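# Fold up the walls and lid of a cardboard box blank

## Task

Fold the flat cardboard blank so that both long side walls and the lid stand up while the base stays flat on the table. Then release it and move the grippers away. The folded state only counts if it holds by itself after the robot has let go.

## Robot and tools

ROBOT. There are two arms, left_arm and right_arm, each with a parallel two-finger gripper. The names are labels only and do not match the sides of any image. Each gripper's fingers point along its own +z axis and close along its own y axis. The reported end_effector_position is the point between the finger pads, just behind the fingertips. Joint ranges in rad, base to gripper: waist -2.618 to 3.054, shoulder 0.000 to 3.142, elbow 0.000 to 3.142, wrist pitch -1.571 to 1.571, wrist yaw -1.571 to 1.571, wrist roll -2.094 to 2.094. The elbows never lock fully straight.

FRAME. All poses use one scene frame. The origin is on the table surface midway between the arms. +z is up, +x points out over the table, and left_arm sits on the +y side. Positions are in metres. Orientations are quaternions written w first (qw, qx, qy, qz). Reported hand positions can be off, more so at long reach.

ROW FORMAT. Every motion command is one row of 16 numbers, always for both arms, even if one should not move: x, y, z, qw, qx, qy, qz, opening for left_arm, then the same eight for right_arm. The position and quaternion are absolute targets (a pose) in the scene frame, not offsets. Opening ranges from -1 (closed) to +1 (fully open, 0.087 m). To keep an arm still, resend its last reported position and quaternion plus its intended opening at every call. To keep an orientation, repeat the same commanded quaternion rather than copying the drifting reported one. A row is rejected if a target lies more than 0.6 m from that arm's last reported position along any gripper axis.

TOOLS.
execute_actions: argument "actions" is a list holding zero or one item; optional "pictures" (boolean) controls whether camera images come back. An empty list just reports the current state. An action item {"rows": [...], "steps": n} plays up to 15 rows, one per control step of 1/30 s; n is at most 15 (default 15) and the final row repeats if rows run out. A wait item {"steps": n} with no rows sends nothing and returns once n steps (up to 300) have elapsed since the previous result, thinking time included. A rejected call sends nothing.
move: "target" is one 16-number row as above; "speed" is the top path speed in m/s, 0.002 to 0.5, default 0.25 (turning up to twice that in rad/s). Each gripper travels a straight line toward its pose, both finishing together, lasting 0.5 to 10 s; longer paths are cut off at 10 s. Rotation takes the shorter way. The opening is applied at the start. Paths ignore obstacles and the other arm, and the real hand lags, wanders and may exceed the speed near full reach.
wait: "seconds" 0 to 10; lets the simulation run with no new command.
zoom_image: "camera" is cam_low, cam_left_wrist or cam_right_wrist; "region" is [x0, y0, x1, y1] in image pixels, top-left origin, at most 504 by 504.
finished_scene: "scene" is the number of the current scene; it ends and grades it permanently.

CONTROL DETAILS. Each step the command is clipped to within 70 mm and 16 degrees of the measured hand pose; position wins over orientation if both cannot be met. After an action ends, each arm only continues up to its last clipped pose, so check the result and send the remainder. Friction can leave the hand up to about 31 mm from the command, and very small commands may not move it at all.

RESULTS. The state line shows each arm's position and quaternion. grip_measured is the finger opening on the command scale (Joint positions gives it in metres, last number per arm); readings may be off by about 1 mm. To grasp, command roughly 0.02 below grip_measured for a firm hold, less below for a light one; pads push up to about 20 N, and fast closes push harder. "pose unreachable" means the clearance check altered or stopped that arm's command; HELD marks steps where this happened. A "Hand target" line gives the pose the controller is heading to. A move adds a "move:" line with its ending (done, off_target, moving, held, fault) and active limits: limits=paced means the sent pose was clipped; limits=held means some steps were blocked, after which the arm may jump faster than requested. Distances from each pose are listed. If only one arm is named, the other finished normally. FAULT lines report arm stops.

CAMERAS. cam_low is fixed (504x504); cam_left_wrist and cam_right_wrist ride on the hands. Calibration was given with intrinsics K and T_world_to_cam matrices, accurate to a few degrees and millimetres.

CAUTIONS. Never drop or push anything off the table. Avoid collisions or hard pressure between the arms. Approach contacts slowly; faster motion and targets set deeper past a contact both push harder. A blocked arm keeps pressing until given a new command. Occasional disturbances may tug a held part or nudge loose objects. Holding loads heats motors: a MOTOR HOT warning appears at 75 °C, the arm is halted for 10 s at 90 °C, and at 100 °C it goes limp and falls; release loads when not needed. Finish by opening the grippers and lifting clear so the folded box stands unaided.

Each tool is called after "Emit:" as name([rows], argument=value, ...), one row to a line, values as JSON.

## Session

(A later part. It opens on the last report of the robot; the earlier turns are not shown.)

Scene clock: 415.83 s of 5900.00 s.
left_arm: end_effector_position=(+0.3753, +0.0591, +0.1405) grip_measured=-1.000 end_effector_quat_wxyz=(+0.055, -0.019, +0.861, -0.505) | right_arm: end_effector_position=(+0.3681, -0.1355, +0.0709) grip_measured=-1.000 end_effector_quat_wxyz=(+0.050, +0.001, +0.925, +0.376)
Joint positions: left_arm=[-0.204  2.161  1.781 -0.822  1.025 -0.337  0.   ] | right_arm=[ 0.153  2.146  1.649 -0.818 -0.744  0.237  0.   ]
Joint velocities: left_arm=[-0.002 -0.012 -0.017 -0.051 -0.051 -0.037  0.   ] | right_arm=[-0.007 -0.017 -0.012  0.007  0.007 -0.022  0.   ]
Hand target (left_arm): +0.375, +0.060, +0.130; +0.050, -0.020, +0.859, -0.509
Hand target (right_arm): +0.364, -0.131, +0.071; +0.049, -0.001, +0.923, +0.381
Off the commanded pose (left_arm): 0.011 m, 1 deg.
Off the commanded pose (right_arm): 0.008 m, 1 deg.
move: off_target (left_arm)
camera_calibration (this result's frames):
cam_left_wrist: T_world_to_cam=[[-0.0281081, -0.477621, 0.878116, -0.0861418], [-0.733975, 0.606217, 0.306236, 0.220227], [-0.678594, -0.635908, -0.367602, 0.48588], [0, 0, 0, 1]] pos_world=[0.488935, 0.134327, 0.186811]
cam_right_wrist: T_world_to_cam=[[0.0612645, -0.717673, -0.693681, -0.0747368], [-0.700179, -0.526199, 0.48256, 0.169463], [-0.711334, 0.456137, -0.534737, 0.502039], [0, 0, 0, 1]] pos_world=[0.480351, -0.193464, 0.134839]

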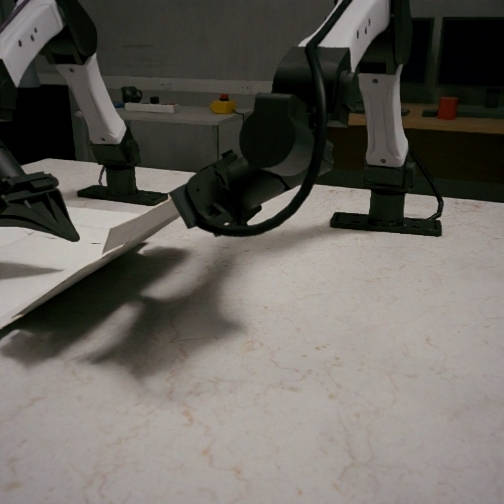

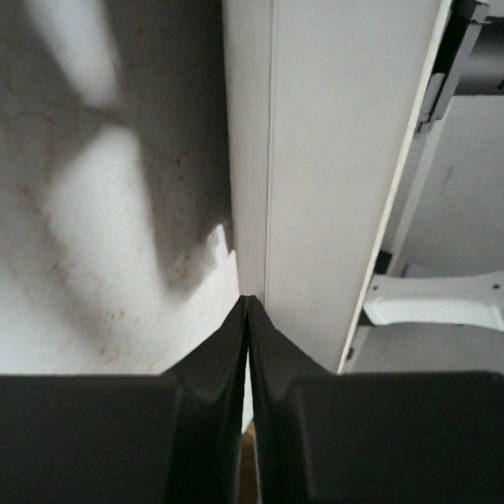

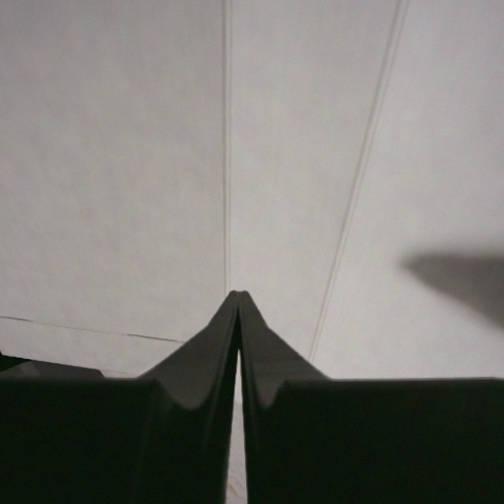

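Emit:
move(target=[0.375,0.04,0.11,0.05,-0.02,0.86,-0.51,-1,0.362,-0.145,0.0,0.05,0,0.92,0.38,-1], speed=0.04)

Emit:
move(target=[0.375,0.04,0.11,0.05,-0.02,0.86,-0.51,-1,0.362,-0.07,-0.01,0.05,0,0.92,0.38,-1], speed=0.03)

Scene clock: 423.03 s of 5900.00 s.
left_arm: end_effector_position=(+0.3781, +0.0461, +0.1193) grip_measured=-1.000 end_effector_quat_wxyz=(+0.059, -0.018, +0.859, -0.509) | right_arm: end_effector_position=(+0.3647, -0.1388, +0.0210) grip_measured=-1.000 end_effector_quat_wxyz=(+0.056, -0.004, +0.919, +0.391)
Joint positions: left_arm=[-0.231  2.175  1.707 -0.675  1.021 -0.396  0.   ] | right_arm=[ 0.138  2.195  1.504 -0.615 -0.777  0.221  0.   ]
Joint velocities: left_arm=[ 0.002 -0.002 -0.002  0.022  0.007 -0.051  0.   ] | right_arm=[-0.017 -0.017  0.002  0.037 -0.007 -0.037  0.   ]
Hand target (left_arm): +0.375, +0.040, +0.110; +0.049, -0.020, +0.859, -0.509
Hand target (right_arm): +0.362, -0.145, +0.001; +0.050, -0.000, +0.923, +0.381
Off the commanded pose (left_arm): 0.012 m, 1 deg.
Off the commanded pose (right_arm): 0.022 m, 1 deg.
After step 90, 1.97 s passed at rest.
move: off_target (left_arm, right_arm)
camera_calibration (this result's frames):
cam_left_wrist: T_world_to_cam=[[-0.0325555, -0.470302, 0.881905, -0.0728077], [-0.737861, 0.606491, 0.296191, 0.239373], [-0.674167, -0.641081, -0.366762, 0.470148], [0, 0, 0, 1]] pos_world=[0.491212, 0.121983, 0.165742]
cam_right_wrist: T_world_to_cam=[[0.0755251, -0.695348, -0.714693, -0.113105], [-0.704882, -0.54419, 0.454971, 0.189185], [-0.705292, 0.469413, -0.531238, 0.474022], [0, 0, 0, 1]] pos_world=[0.476219, -0.198206, 0.0849095]

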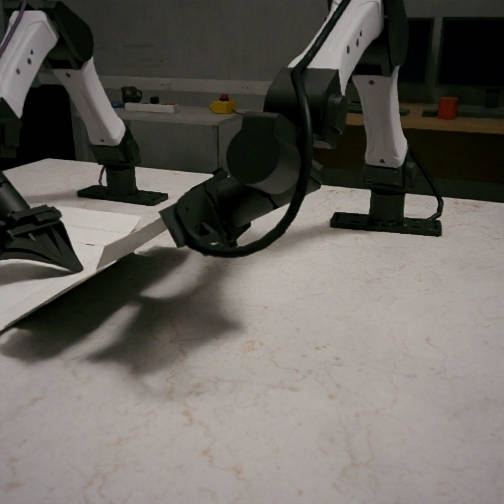

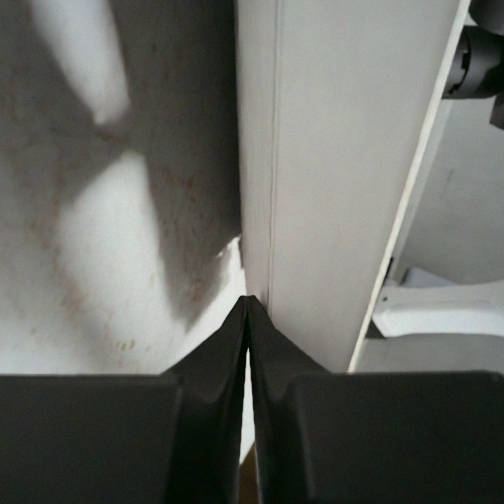

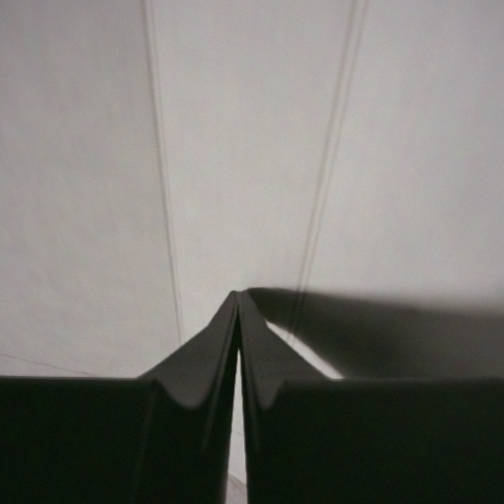

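Scene clock: 425.80 s of 5900.00 s.
left_arm: end_effector_position=(+0.3795, +0.0465, +0.1184) grip_measured=-1.000 end_effector_quat_wxyz=(+0.062, -0.018, +0.860, -0.506) | right_arm: end_effector_position=(+0.3706, -0.0753, +0.0206) grip_measured=-1.000 end_effector_quat_wxyz=(+0.067, -0.003, +0.911, +0.406)
Joint positions: left_arm=[-0.231  2.175  1.707 -0.67   1.013 -0.396  0.   ] | right_arm=[ 0.273  2.218  1.504 -0.429 -0.758  0.421  0.   ]
Joint velocities: left_arm=[-0.017 -0.017  0.012  0.022  0.095 -0.022  0.   ] | right_arm=[ 0.007  0.012  0.002 -0.139 -0.051  0.066  0.   ]
Hand target (left_arm): +0.375, +0.040, +0.110; +0.050, -0.020, +0.859, -0.509
Hand target (right_arm): +0.362, -0.071, -0.008; +0.049, -0.001, +0.923, +0.381
Off the commanded pose (left_arm): 0.012 m, 2 deg.
Off the commanded pose (right_arm): 0.032 m, 4 deg.
move: off_target (left_arm, right_arm)
camera_calibration (this result's frames):
cam_left_wrist: T_world_to_cam=[[-0.036447, -0.475645, 0.878882, -0.069701], [-0.741475, 0.602497, 0.295319, 0.242043], [-0.66999, -0.640905, -0.374638, 0.470348], [0, 0, 0, 1]] pos_world=[0.492057, 0.122466, 0.165989]
cam_right_wrist: T_world_to_cam=[[0.0838754, -0.671029, -0.736672, -0.0705614], [-0.717183, -0.553906, 0.422892, 0.232588], [-0.691819, 0.492858, -0.527709, 0.444891], [0, 0, 0, 1]] pos_world=[0.480511, -0.137785, 0.0844332]

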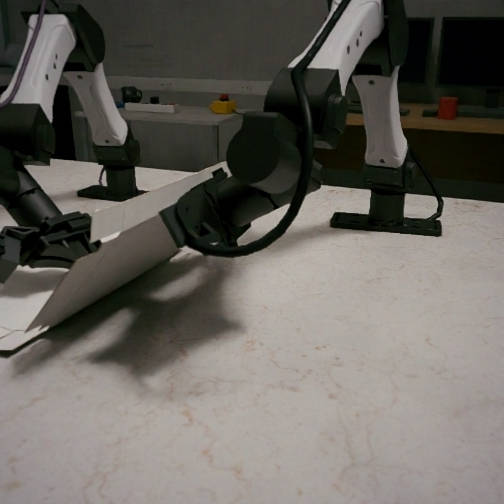

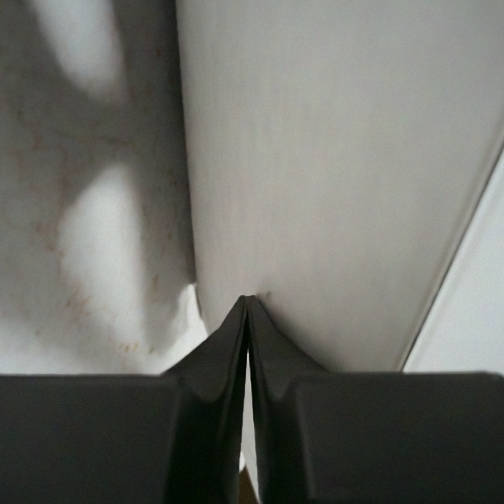

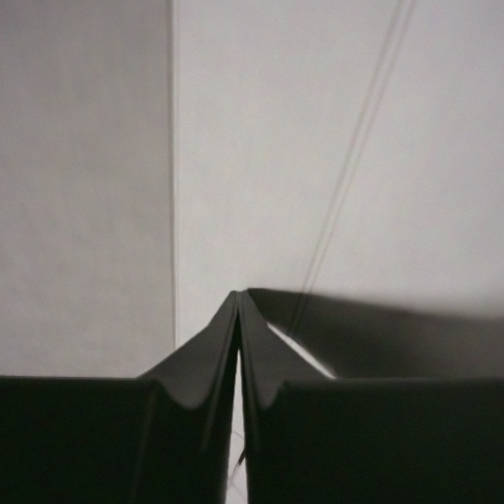

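Emit:
move(target=[0.375,0.1,0.07,0.05,-0.02,0.86,-0.51,-1,0.362,-0.075,0.0,0.05,0,0.92,0.38,-1], speed=0.04)

Emit:
move(target=[0.375,0.1,0.07,0.05,-0.02,0.86,-0.51,-1,0.362,-0.125,0.05,0.05,0,0.92,0.38,-1], speed=0.04)

Emit:
move(target=[0.375,0.1,0.07,0.05,-0.02,0.86,-0.51,-1,0.362,-0.125,-0.01,0.05,0,0.92,0.38,-1], speed=0.04)

Scene clock: 434.53 s of 5900.00 s.
left_arm: end_effector_position=(+0.3836, +0.0979, +0.0764) grip_measured=-1.000 end_effector_quat_wxyz=(+0.068, -0.011, +0.861, -0.504) | right_arm: end_effector_position=(+0.3702, -0.0740, +0.0201) grip_measured=-1.000 end_effector_quat_wxyz=(+0.067, -0.004, +0.912, +0.405)
Joint positions: left_arm=[-0.117  2.266  1.707 -0.754  1.048 -0.173  0.   ] | right_arm=[ 0.276  2.218  1.504 -0.427 -0.754  0.423  0.   ]
Joint velocities: left_arm=[-0.002  0.012  0.002 -0.022  0.007 -0.007  0.   ] | right_arm=[-0.017  0.017 -0.002 -0.037 -0.051 -0.007  0.   ]
Hand target (left_arm): +0.377, +0.100, +0.070; +0.051, -0.021, +0.859, -0.509
Hand target (right_arm): +0.362, -0.075, +0.001; +0.050, -0.000, +0.923, +0.381
Off the commanded pose (left_arm): 0.011 m, 2 deg.
Off the commanded pose (right_arm): 0.022 m, 4 deg.
After step 90, 3.60 s passed at rest.
move: off_target (left_arm, right_arm)
camera_calibration (this result's frames):
cam_left_wrist: T_world_to_cam=[[-0.0538621, -0.479762, 0.875744, -0.000858765], [-0.743025, 0.605159, 0.285827, 0.227605], [-0.667093, -0.635304, -0.38907, 0.489762], [0, 0, 0, 1]] pos_world=[0.495786, 0.172999, 0.126248]
cam_right_wrist: T_world_to_cam=[[0.0853672, -0.672787, -0.734894, -0.0707189], [-0.716746, -0.553814, 0.423752, 0.233042], [-0.692089, 0.490558, -0.529495, 0.443699], [0, 0, 0, 1]] pos_world=[0.480148, -0.136177, 0.0842136]

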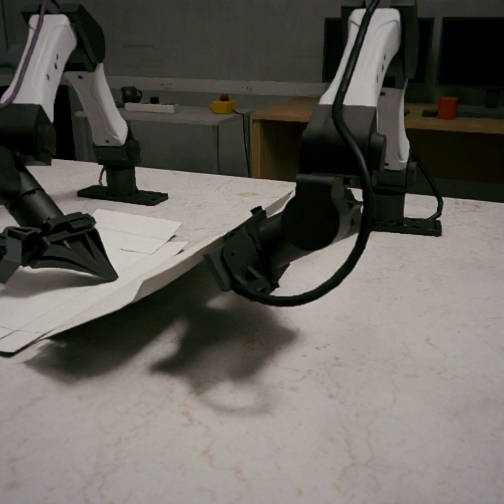

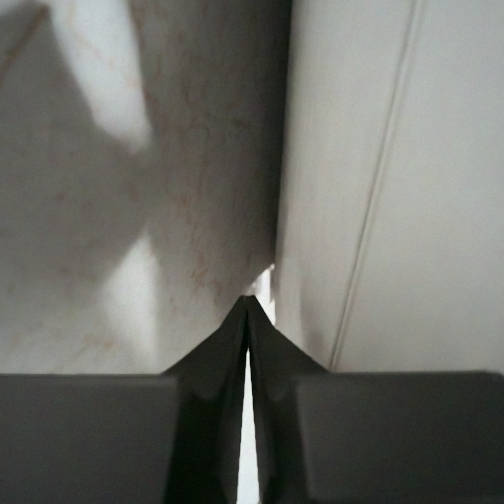

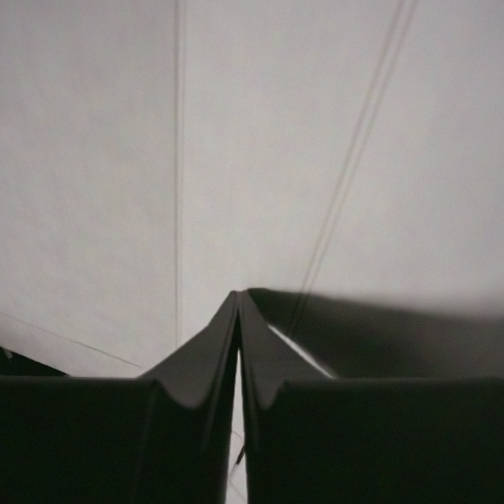

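Scene clock: 436.47 s of 5900.00 s.
left_arm: end_effector_position=(+0.3825, +0.0977, +0.0768) grip_measured=-1.000 end_effector_quat_wxyz=(+0.067, -0.009, +0.860, -0.506) | right_arm: end_effector_position=(+0.3532, -0.1211, +0.0365) grip_measured=-1.000 end_effector_quat_wxyz=(+0.032, +0.006, +0.924, +0.382)
Joint positions: left_arm=[-0.117  2.266  1.707 -0.76   1.053 -0.166  0.   ] | right_arm=[ 0.187  2.164  1.526 -0.68  -0.753  0.283  0.   ]
Joint velocities: left_arm=[ 0.017 -0.002 -0.012  0.051  0.007  0.007  0.   ] | right_arm=[-0.017 -0.002 -0.007 -0.066 -0.022 -0.022  0.   ]
Hand target (left_arm): +0.375, +0.100, +0.070; +0.050, -0.020, +0.859, -0.509
Hand target (right_arm): +0.361, -0.125, +0.050; +0.051, +0.001, +0.923, +0.381
Off the commanded pose (left_arm): 0.010 m, 2 deg.
Off the commanded pose (right_arm): 0.017 m, 2 deg.
move: off_target (right_arm)
camera_calibration (this result's frames):
cam_left_wrist: T_world_to_cam=[[-0.0558255, -0.476716, 0.877283, -0.00102146], [-0.740338, 0.609304, 0.283985, 0.225487], [-0.669912, -0.633633, -0.386946, 0.489783], [0, 0, 0, 1]] pos_world=[0.494991, 0.172466, 0.126381]
cam_right_wrist: T_world_to_cam=[[0.0378143, -0.709711, -0.703477, -0.0777402], [-0.680216, -0.533989, 0.502157, 0.17446], [-0.732036, 0.459528, -0.502949, 0.47312], [0, 0, 0, 1]] pos_world=[0.467951, -0.179425, 0.0956603]

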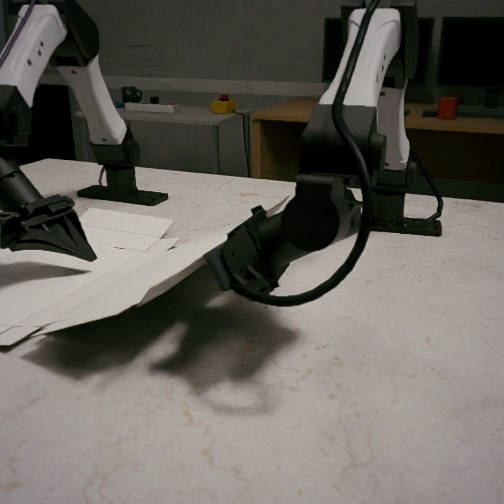

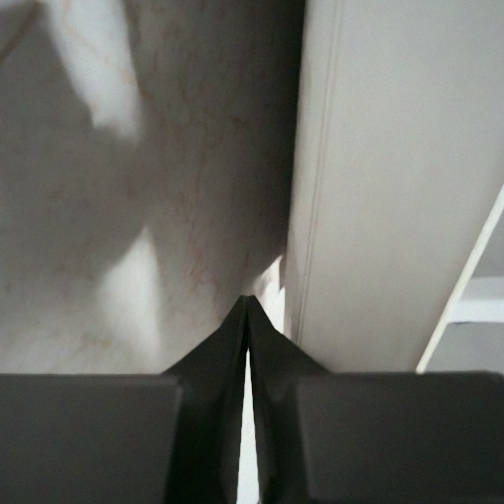

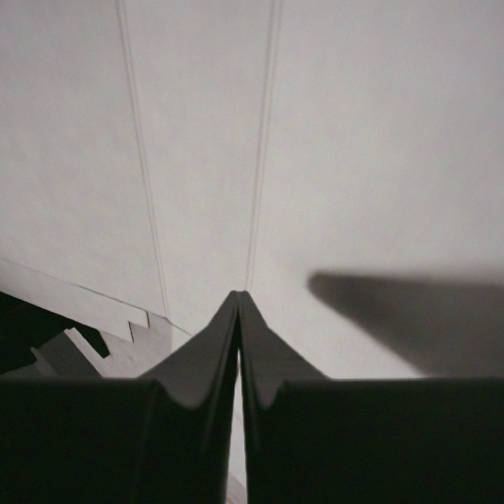

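Scene clock: 437.97 s of 5900.00 s.
left_arm: end_effector_position=(+0.3825, +0.0977, +0.0768) grip_measured=-1.000 end_effector_quat_wxyz=(+0.067, -0.009, +0.860, -0.506) | right_arm: end_effector_position=(+0.3625, -0.1165, +0.0168) grip_measured=-1.000 end_effector_quat_wxyz=(+0.051, -0.005, +0.914, +0.402)
Joint positions: left_arm=[-0.117  2.266  1.707 -0.76   1.053 -0.166  0.   ] | right_arm=[ 0.184  2.21   1.492 -0.551 -0.79   0.283  0.   ]
Joint velocities: left_arm=[-0.012 -0.007 -0.007 -0.007 -0.022 -0.095  0.   ] | right_arm=[ 0.007  0.012 -0.002 -0.007  0.037  0.081  0.   ]
Hand target (left_arm): +0.375, +0.100, +0.070; +0.050, -0.020, +0.859, -0.509
Hand target (right_arm): +0.361, -0.125, -0.009; +0.049, -0.001, +0.923, +0.381
Off the commanded pose (left_arm): 0.010 m, 2 deg.
Off the commanded pose (right_arm): 0.028 m, 3 deg.
move: off_target (right_arm)
camera_calibration (this result's frames):
cam_left_wrist: T_world_to_cam=[[-0.0562034, -0.476747, 0.877242, -0.00085479], [-0.740321, 0.609426, 0.283769, 0.225485], [-0.6699, -0.633492, -0.387198, 0.489784], [0, 0, 0, 1]] pos_world=[0.494989, 0.17245, 0.126408]
cam_right_wrist: T_world_to_cam=[[0.0735699, -0.677787, -0.731568, -0.0974652], [-0.696427, -0.559986, 0.448783, 0.196854], [-0.713847, 0.476467, -0.513227, 0.463402], [0, 0, 0, 1]] pos_world=[0.475064, -0.176621, 0.0781834]

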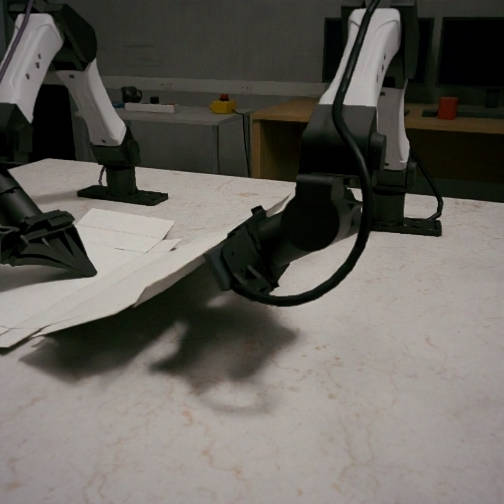

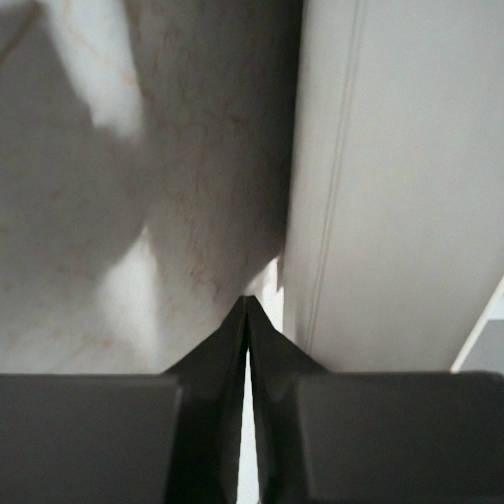

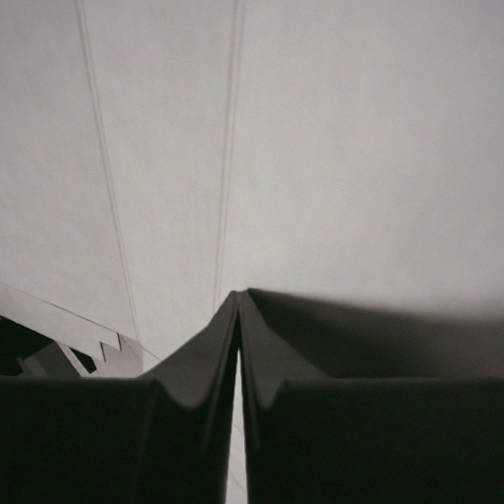

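Good pin. Drag +y while left moves in.

Emit:
move(target=[0.375,0.05,0.07,0.05,-0.02,0.86,-0.51,-1,0.362,-0.06,-0.015,0.05,0,0.92,0.38,-1], speed=0.03)

Emit:
move(target=[0.375,0.0,0.05,0.05,-0.02,0.86,-0.51,-1,0.362,-0.05,-0.015,0.05,0,0.92,0.38,-1], speed=0.03)

Scene clock: 444.83 s of 5900.00 s.
left_arm: end_effector_position=(+0.3823, +0.0629, +0.0738) grip_measured=-1.000 end_effector_quat_wxyz=(+0.053, -0.030, +0.854, -0.517) | right_arm: end_effector_position=(+0.3676, -0.0749, +0.0159) grip_measured=-1.000 end_effector_quat_wxyz=(+0.060, +0.008, +0.915, +0.399)
Joint positions: left_arm=[-0.188  2.255  1.64  -0.58   1.053 -0.36   0.   ] | right_arm=[ 0.278  2.218  1.492 -0.425 -0.74   0.444  0.   ]
Joint velocities: left_arm=[ 0.007 -0.012 -0.002  0.022 -0.125 -0.007  0.   ] | right_arm=[-0.012 -0.002 -0.002  0.037  0.007  0.051  0.   ]
Hand target (left_arm): +0.374, +0.050, +0.070; +0.049, -0.019, +0.859, -0.510
Hand target (right_arm): +0.361, -0.062, -0.013; +0.050, -0.001, +0.923, +0.381
Off the commanded pose (left_arm): 0.015 m, 2 deg.
Off the commanded pose (right_arm): 0.035 m, 3 deg.
After step 90, 1.33 s passed at rest.
move: off_target (left_arm, right_arm)
camera_calibration (this result's frames):
cam_left_wrist: T_world_to_cam=[[-0.00715935, -0.452232, 0.891872, -0.0361979], [-0.739127, 0.603125, 0.299886, 0.246178], [-0.673528, -0.65706, -0.338575, 0.465739], [0, 0, 0, 1]] pos_world=[0.495386, 0.141173, 0.116146]
cam_right_wrist: T_world_to_cam=[[0.0571124, -0.683033, -0.728152, -0.064656], [-0.716791, -0.535734, 0.446317, 0.233461], [-0.694945, 0.496442, -0.520189, 0.441427], [0, 0, 0, 1]] pos_world=[0.477803, -0.138232, 0.0783484]

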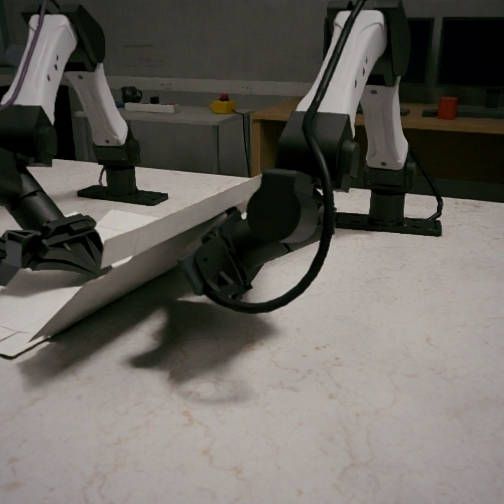

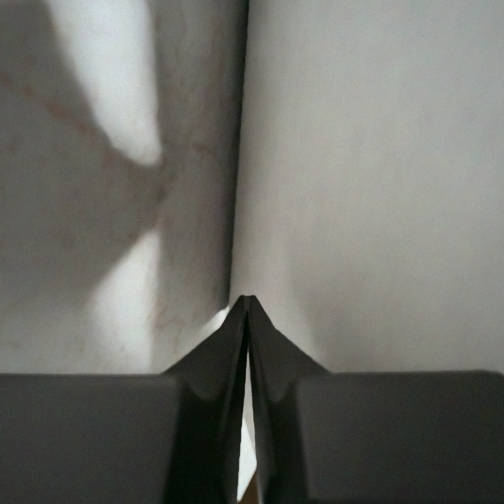

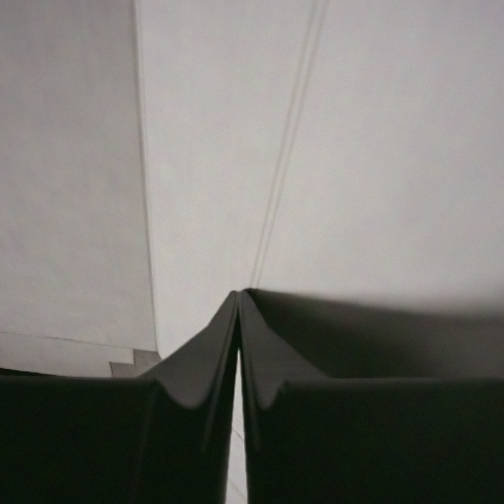

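Scene clock: 447.60 s of 5900.00 s.
left_arm: end_effector_position=(+0.3817, +0.0077, +0.0604) grip_measured=-1.000 end_effector_quat_wxyz=(+0.061, -0.019, +0.858, -0.509) | right_arm: end_effector_position=(+0.3662, -0.0567, +0.0168) grip_measured=-1.000 end_effector_quat_wxyz=(+0.062, +0.001, +0.910, +0.410)
Joint positions: left_arm=[-0.314  2.26   1.582 -0.343  0.981 -0.538  0.   ] | right_arm=[ 0.313  2.227  1.492 -0.375 -0.75   0.481  0.   ]
Joint velocities: left_arm=[ 0.002 -0.012 -0.007 -0.007 -0.037 -0.051  0.   ] | right_arm=[-0.012 -0.007  0.002 -0.037 -0.051 -0.007  0.   ]
Hand target (left_arm): +0.374, +0.000, +0.050; +0.049, -0.020, +0.859, -0.510
Hand target (right_arm): +0.361, -0.051, -0.013; +0.050, -0.000, +0.923, +0.381
Off the commanded pose (left_arm): 0.015 m, 1 deg.
Off the commanded pose (right_arm): 0.033 m, 4 deg.
move: off_target (left_arm, right_arm)
camera_calibration (this result's frames):
cam_left_wrist: T_world_to_cam=[[-0.0333239, -0.469475, 0.882317, -0.0384792], [-0.740848, 0.60416, 0.293489, 0.284052], [-0.670846, -0.643882, -0.367942, 0.425204], [0, 0, 0, 1]] pos_world=[0.494404, 0.0841037, 0.107036]
cam_right_wrist: T_world_to_cam=[[0.0741227, -0.66443, -0.743665, -0.0563714], [-0.713359, -0.556426, 0.426039, 0.23973], [-0.696868, 0.498921, -0.515221, 0.432629], [0, 0, 0, 1]] pos_world=[0.476677, -0.11991, 0.0788434]

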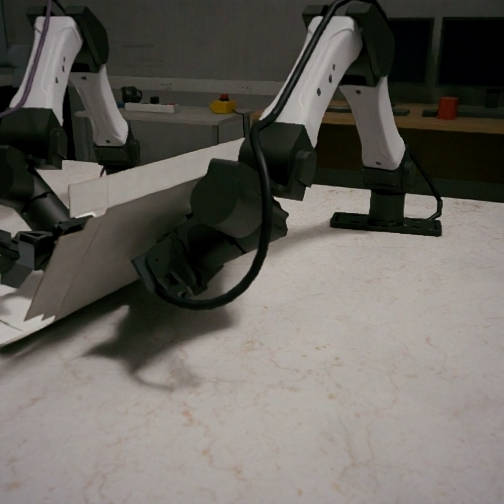

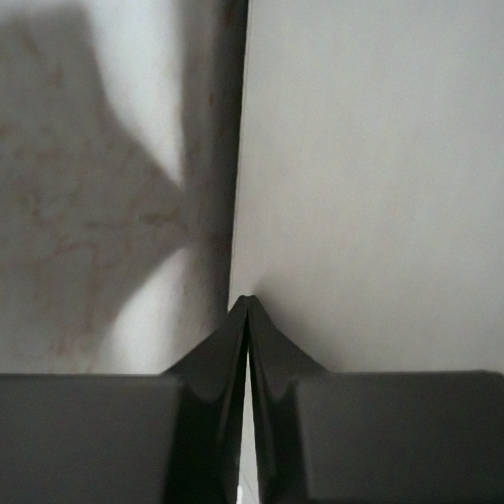

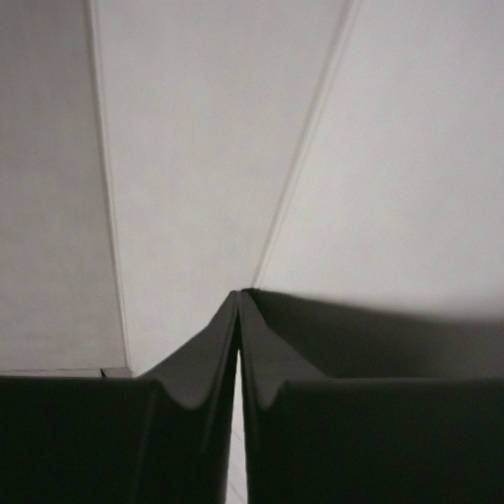

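Emit:
move(target=[0.375,0.0,0.015,0.05,-0.02,0.86,-0.51,-1,0.362,-0.085,-0.015,0.05,0,0.92,0.38,-1], speed=0.03)

Emit:
move(target=[0.375,-0.04,0.03,0.05,-0.02,0.86,-0.51,-1,0.362,-0.075,-0.015,0.05,0,0.92,0.38,-1], speed=0.02)

Scene clock: 456.57 s of 5900.00 s.
left_arm: end_effector_position=(+0.3820, +0.0069, +0.0239) grip_measured=-1.000 end_effector_quat_wxyz=(+0.059, -0.021, +0.859, -0.509) | right_arm: end_effector_position=(+0.3683, -0.0689, +0.0171) grip_measured=-1.000 end_effector_quat_wxyz=(+0.069, -0.017, +0.907, +0.415)
Joint positions: left_arm=[-0.315  2.33   1.543 -0.236  0.98  -0.542  0.   ] | right_arm=[ 0.284  2.226  1.492 -0.394 -0.774  0.412  0.   ]
Joint velocities: left_arm=[-0.042  0.002  0.007  0.007 -0.022 -0.022  0.   ] | right_arm=[ 0.007  0.007 -0.007 -0.007 -0.051 -0.051  0.   ]
Hand target (left_arm): +0.376, +0.000, +0.015; +0.050, -0.020, +0.859, -0.509
Hand target (right_arm): +0.360, -0.085, -0.014; +0.050, -0.001, +0.923, +0.382
Off the commanded pose (left_arm): 0.013 m, 1 deg.
Off the commanded pose (right_arm): 0.036 m, 5 deg.
After step 90, 4.17 s passed at rest.
move: off_target (left_arm, right_arm)
camera_calibration (this result's frames):
cam_left_wrist: T_world_to_cam=[[-0.0285683, -0.469683, 0.882373, -0.0085249], [-0.739624, 0.603736, 0.297419, 0.2949], [-0.672413, -0.644128, -0.364637, 0.411976], [0, 0, 0, 1]] pos_world=[0.49489, 0.0833198, 0.070035]
cam_right_wrist: T_world_to_cam=[[0.112046, -0.655799, -0.746575, -0.0778095], [-0.710162, -0.578362, 0.401457, 0.232129], [-0.695065, 0.485207, -0.530527, 0.438993], [0, 0, 0, 1]] pos_world=[0.478696, -0.129775, 0.0816167]

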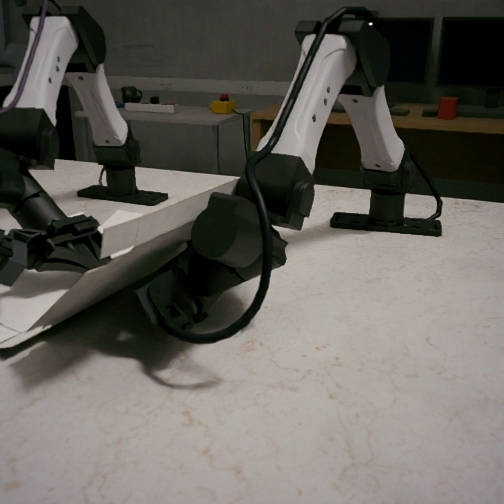

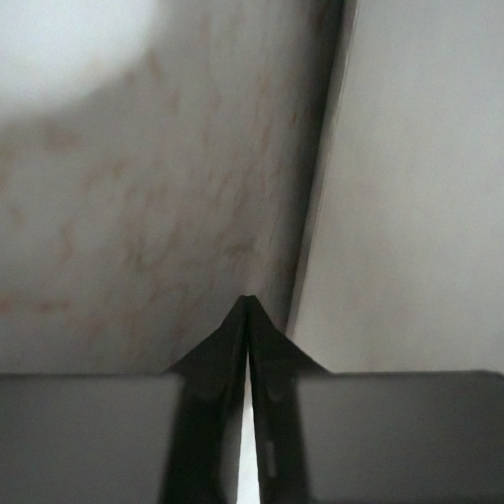

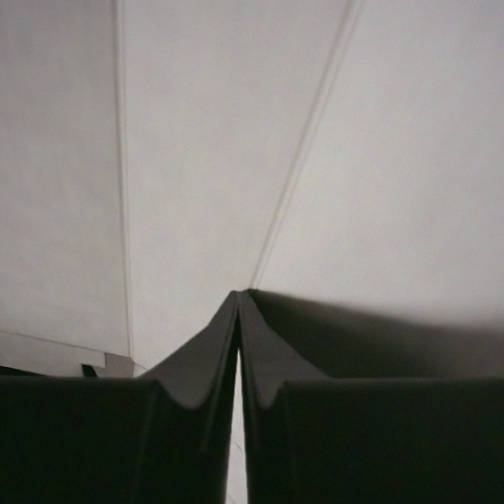

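Scene clock: 459.20 s of 5900.00 s.
left_arm: end_effector_position=(+0.3728, -0.0310, +0.0261) grip_measured=-1.000 end_effector_quat_wxyz=(+0.043, -0.028, +0.861, -0.505) | right_arm: end_effector_position=(+0.3683, -0.0686, +0.0173) grip_measured=-1.000 end_effector_quat_wxyz=(+0.068, -0.016, +0.907, +0.416)
Joint positions: left_arm=[-0.4    2.33   1.543 -0.175  0.937 -0.662  0.   ] | right_arm=[ 0.284  2.226  1.492 -0.393 -0.776  0.415  0.   ]
Joint velocities: left_arm=[-0.002  0.002  0.012  0.022  0.007 -0.022  0.   ] | right_arm=[ 0.002 -0.002  0.007 -0.022  0.022 -0.007  0.   ]
Hand target (left_arm): +0.374, -0.040, +0.030; +0.049, -0.020, +0.859, -0.510
Hand target (right_arm): +0.361, -0.076, -0.014; +0.050, -0.001, +0.923, +0.381
Off the commanded pose (left_arm): 0.010 m, 1 deg.
Off the commanded pose (right_arm): 0.034 m, 5 deg.
move: off_target (right_arm)
camera_calibration (this result's frames):
cam_left_wrist: T_world_to_cam=[[0.00175962, -0.475737, 0.879586, -0.0399083], [-0.725957, 0.604319, 0.328307, 0.304392], [-0.687738, -0.639119, -0.344301, 0.387507], [0, 0, 0, 1]] pos_world=[0.487549, 0.0447271, 0.0685876]
cam_right_wrist: T_world_to_cam=[[0.109842, -0.654627, -0.74793, -0.0765168], [-0.709972, -0.578296, 0.401887, 0.232027], [-0.695611, 0.486865, -0.528288, 0.439257], [0, 0, 0, 1]] pos_world=[0.478689, -0.129769, 0.081576]

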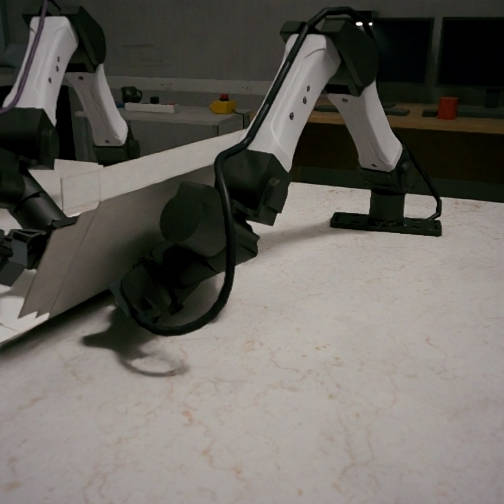

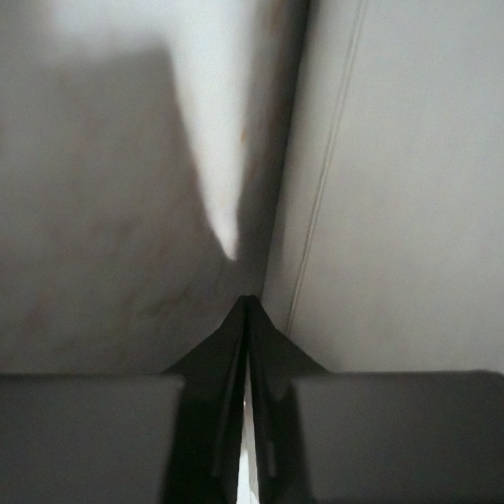

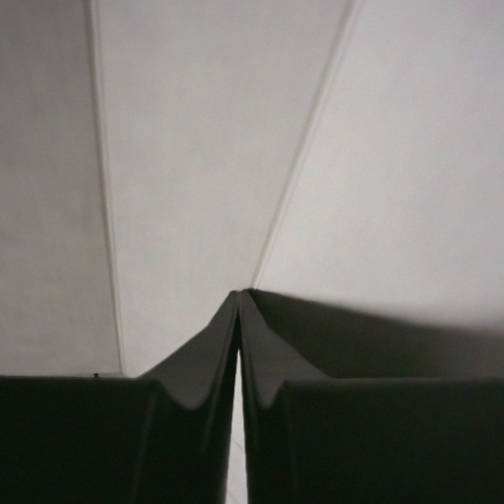

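Wall is lifting; tip is under. Continue and raise.

Emit:
move(target=[0.375,-0.065,0.05,0.05,-0.02,0.86,-0.51,-1,0.362,-0.075,-0.015,0.05,0,0.92,0.38,-1], speed=0.02)

Scene clock: 464.90 s of 5900.00 s.
left_arm: end_effector_position=(+0.3704, -0.0481, +0.0277) grip_measured=-1.000 end_effector_quat_wxyz=(+0.037, -0.038, +0.867, -0.495) | right_arm: end_effector_position=(+0.3683, -0.0687, +0.0172) grip_measured=-1.000 end_effector_quat_wxyz=(+0.068, -0.016, +0.907, +0.415)
Joint positions: left_arm=[-0.441  2.33   1.561 -0.175  0.895 -0.718  0.   ] | right_arm=[ 0.284  2.226  1.492 -0.394 -0.775  0.415  0.   ]
Joint velocities: left_arm=[-0.022 -0.007 -0.007 -0.022  0.007 -0.022  0.   ] | right_arm=[ 0.007  0.007 -0.012 -0.051 -0.022 -0.051  0.   ]
Hand target (left_arm): +0.373, -0.064, +0.051; +0.049, -0.020, +0.859, -0.510
Hand target (right_arm): +0.361, -0.076, -0.014; +0.050, -0.001, +0.923, +0.381
Off the commanded pose (left_arm): 0.028 m, 3 deg.
Off the commanded pose (right_arm): 0.033 m, 5 deg.
After step 90, 0.23 s passed at rest.
move: off_target (left_arm, right_arm)
camera_calibration (this result's frames):
cam_left_wrist: T_world_to_cam=[[0.0258341, -0.494903, 0.868564, -0.0589978], [-0.725741, 0.588236, 0.35676, 0.310823], [-0.687482, -0.63957, -0.343975, 0.375351], [0, 0, 0, 1]] pos_world=[0.485148, 0.0280272, 0.0694654]
cam_right_wrist: T_world_to_cam=[[0.109488, -0.655235, -0.747449, -0.0765784], [-0.710086, -0.577756, 0.402462, 0.232086], [-0.69555, 0.486688, -0.52853, 0.43921], [0, 0, 0, 1]] pos_world=[0.478678, -0.129846, 0.0814917]

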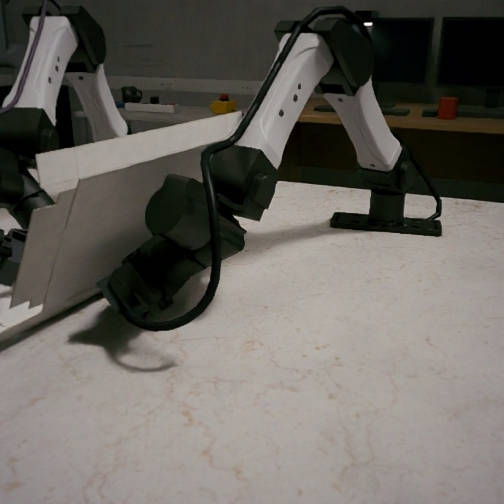

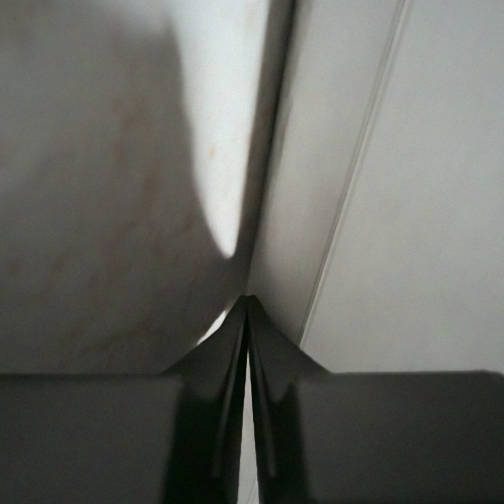

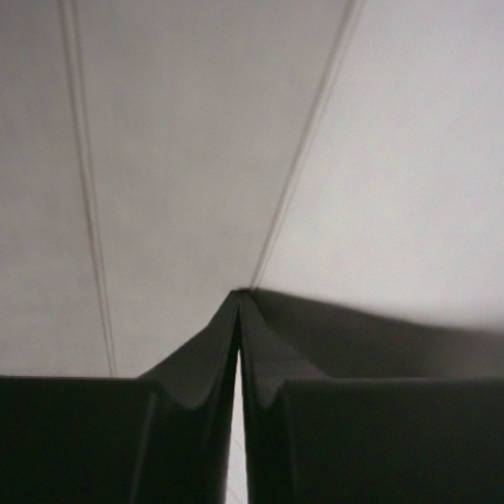

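Emit:
move(target=[0.375,-0.085,0.075,0.05,-0.02,0.86,-0.51,-1,0.362,-0.075,-0.015,0.05,0,0.92,0.38,-1], speed=0.02)

Scene clock: 470.40 s of 5900.00 s.
left_arm: end_effector_position=(+0.3718, -0.0538, +0.0289) grip_measured=-1.000 end_effector_quat_wxyz=(+0.029, -0.058, +0.880, -0.470) | right_arm: end_effector_position=(+0.3701, -0.0716, +0.0172) grip_measured=-1.000 end_effector_quat_wxyz=(+0.070, -0.012, +0.907, +0.415)
Joint positions: left_arm=[-0.461  2.33   1.606 -0.25   0.835 -0.745  0.   ] | right_arm=[ 0.277  2.226  1.492 -0.394 -0.774  0.415  0.   ]
Joint velocities: left_arm=[ 0.012  0.002  0.002 -0.022  0.007  0.037  0.   ] | right_arm=[-0.007 -0.012 -0.002 -0.007 -0.051 -0.007  0.   ]
Hand target (left_arm): +0.370, -0.082, +0.075; +0.047, -0.018, +0.859, -0.509
Hand target (right_arm): +0.361, -0.076, -0.014; +0.050, -0.001, +0.923, +0.381
Off the commanded pose (left_arm): 0.056 m, 7 deg.
Off the commanded pose (right_arm): 0.033 m, 5 deg.
move: off_target (left_arm, right_arm)
camera_calibration (this result's frames):
cam_left_wrist: T_world_to_cam=[[0.0710871, -0.539444, 0.839015, -0.0812287], [-0.728376, 0.546603, 0.413151, 0.311882], [-0.68148, -0.640488, -0.354062, 0.371099], [0, 0, 0, 1]] pos_world=[0.485839, 0.0233907, 0.0706899]
cam_right_wrist: T_world_to_cam=[[0.105097, -0.656962, -0.746562, -0.0771936], [-0.714701, -0.571902, 0.402653, 0.23388], [-0.691489, 0.491251, -0.529637, 0.440731], [0, 0, 0, 1]] pos_world=[0.480028, -0.133467, 0.0816254]

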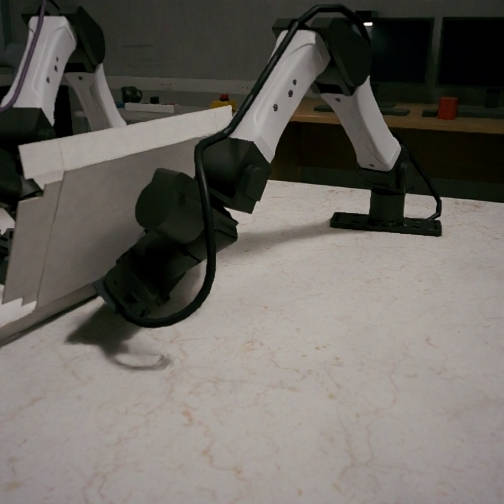

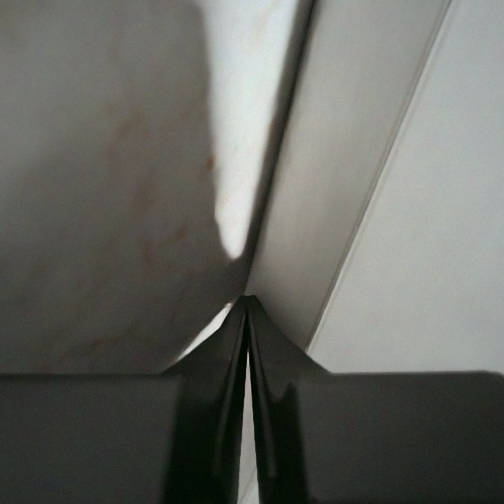

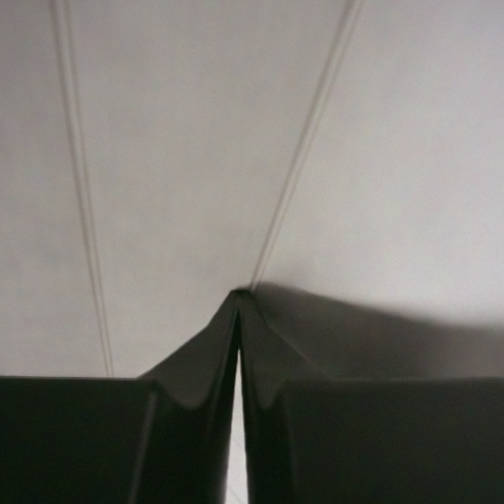

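Emit:
move(target=[0.372,-0.054,0.035,0.04,-0.04,0.87,-0.49,-1,0.362,-0.105,0.03,0.05,0,0.89,0.45,-1], speed=0.04)

Emit:
move(target=[0.372,-0.054,0.035,0.04,-0.04,0.87,-0.49,-1,0.362,-0.105,-0.015,0.05,0,0.89,0.45,-1], speed=0.04)

Scene clock: 476.97 s of 5900.00 s.
left_arm: end_effector_position=(+0.3731, -0.0547, +0.0328) grip_measured=-1.000 end_effector_quat_wxyz=(+0.035, -0.046, +0.875, -0.481) | right_arm: end_effector_position=(+0.3676, -0.1009, +0.0269) grip_measured=-1.000 end_effector_quat_wxyz=(+0.054, -0.001, +0.891, +0.451)
Joint positions: left_arm=[-0.458  2.33   1.606 -0.231  0.858 -0.733  0.   ] | right_arm=[ 0.189  2.219  1.478 -0.455 -0.886  0.35   0.   ]
Joint velocities: left_arm=[-0.002 -0.002 -0.017  0.022  0.007  0.022  0.   ] | right_arm=[-0.007  0.012 -0.002 -0.051  0.051 -0.051  0.   ]
Hand target (left_arm): +0.372, -0.054, +0.035; +0.040, -0.040, +0.870, -0.489
Hand target (right_arm): +0.361, -0.105, +0.030; +0.050, +0.000, +0.891, +0.451
Off the commanded pose (left_arm): 0.003 m, 1 deg.
Off the commanded pose (right_arm): 0.008 m, 0 deg.
After step 90, 2.13 s passed at rest.
move: done
camera_calibration (this result's frames):
cam_left_wrist: T_world_to_cam=[[0.0439275, -0.520802, 0.852547, -0.0744], [-0.728091, 0.567641, 0.384275, 0.313714], [-0.684072, -0.637612, -0.354256, 0.373918], [0, 0, 0, 1]] pos_world=[0.487467, 0.0215898, 0.0753399]
cam_right_wrist: T_world_to_cam=[[0.0744329, -0.595333, -0.800024, -0.0699722], [-0.701511, -0.601444, 0.382293, 0.204157], [-0.708761, 0.53277, -0.4624, 0.46729], [0, 0, 0, 1]] pos_world=[0.479623, -0.167826, 0.0820474]

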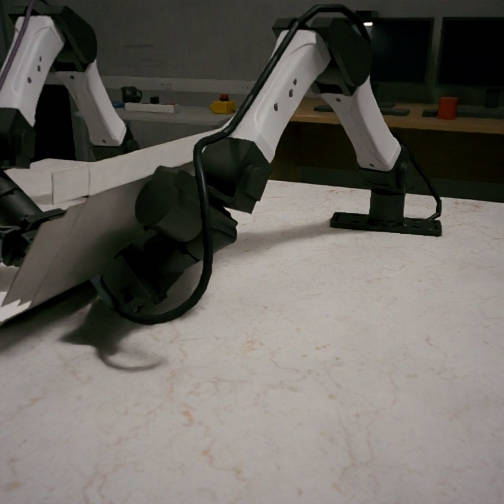

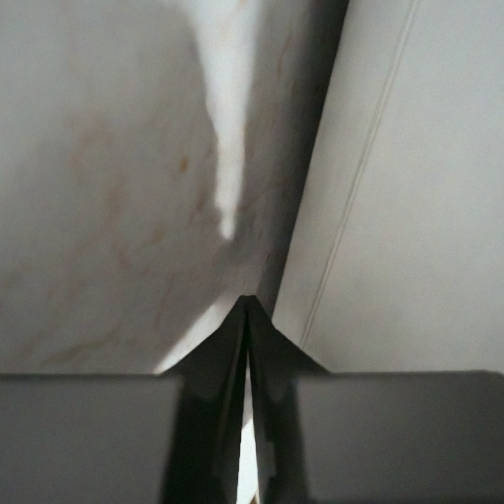

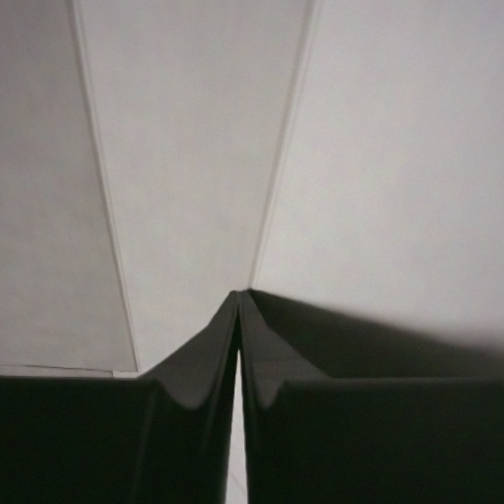

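Scene clock: 478.33 s of 5900.00 s.
left_arm: end_effector_position=(+0.3735, -0.0551, +0.0335) grip_measured=-1.000 end_effector_quat_wxyz=(+0.036, -0.045, +0.874, -0.483) | right_arm: end_effector_position=(+0.3682, -0.0993, +0.0163) grip_measured=-1.000 end_effector_quat_wxyz=(+0.060, -0.008, +0.879, +0.474)
Joint positions: left_arm=[-0.458  2.33   1.606 -0.226  0.86  -0.733  0.   ] | right_arm=[ 0.181  2.248  1.443 -0.365 -0.939  0.35   0.   ]
Joint velocities: left_arm=[-0.012  0.017 -0.007 -0.022  0.037  0.007  0.   ] | right_arm=[ 0.002  0.007 -0.002 -0.081  0.022  0.022  0.   ]
Hand target (left_arm): +0.372, -0.054, +0.035; +0.040, -0.040, +0.870, -0.490
Hand target (right_arm): +0.361, -0.105, -0.013; +0.049, -0.001, +0.891, +0.451
Off the commanded pose (left_arm): 0.002 m, 1 deg.
Off the commanded pose (right_arm): 0.032 m, 3 deg.
move: off_target (right_arm)
camera_calibration (this result's frames):
cam_left_wrist: T_world_to_cam=[[0.0397747, -0.51795, 0.854486, -0.0735241], [-0.728886, 0.569908, 0.379381, 0.314612], [-0.683479, -0.637912, -0.354859, 0.373994], [0, 0, 0, 1]] pos_world=[0.487858, 0.0211935, 0.0761826]
cam_right_wrist: T_world_to_cam=[[0.0958592, -0.551899, -0.828383, -0.0807366], [-0.701068, -0.628216, 0.337414, 0.207455], [-0.706622, 0.548408, -0.447139, 0.462445], [0, 0, 0, 1]] pos_world=[0.479953, -0.167841, 0.0698982]

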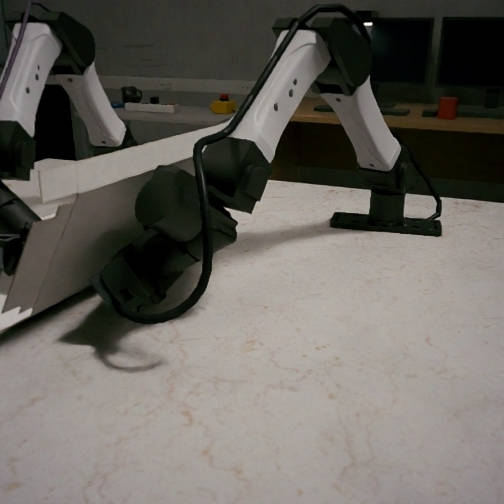

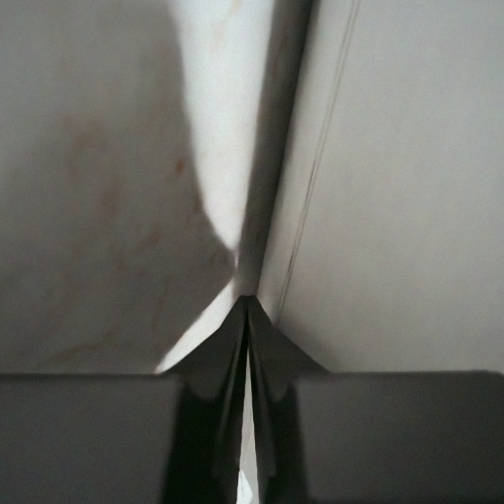

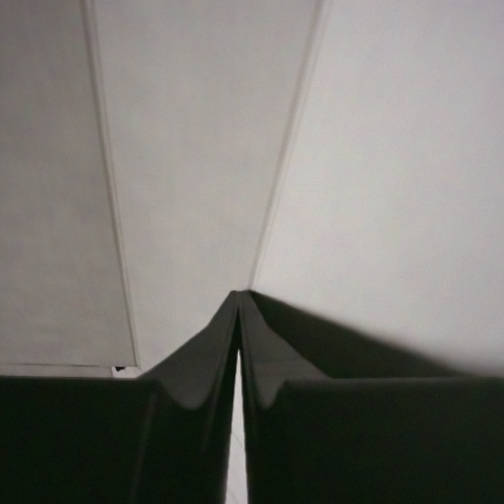

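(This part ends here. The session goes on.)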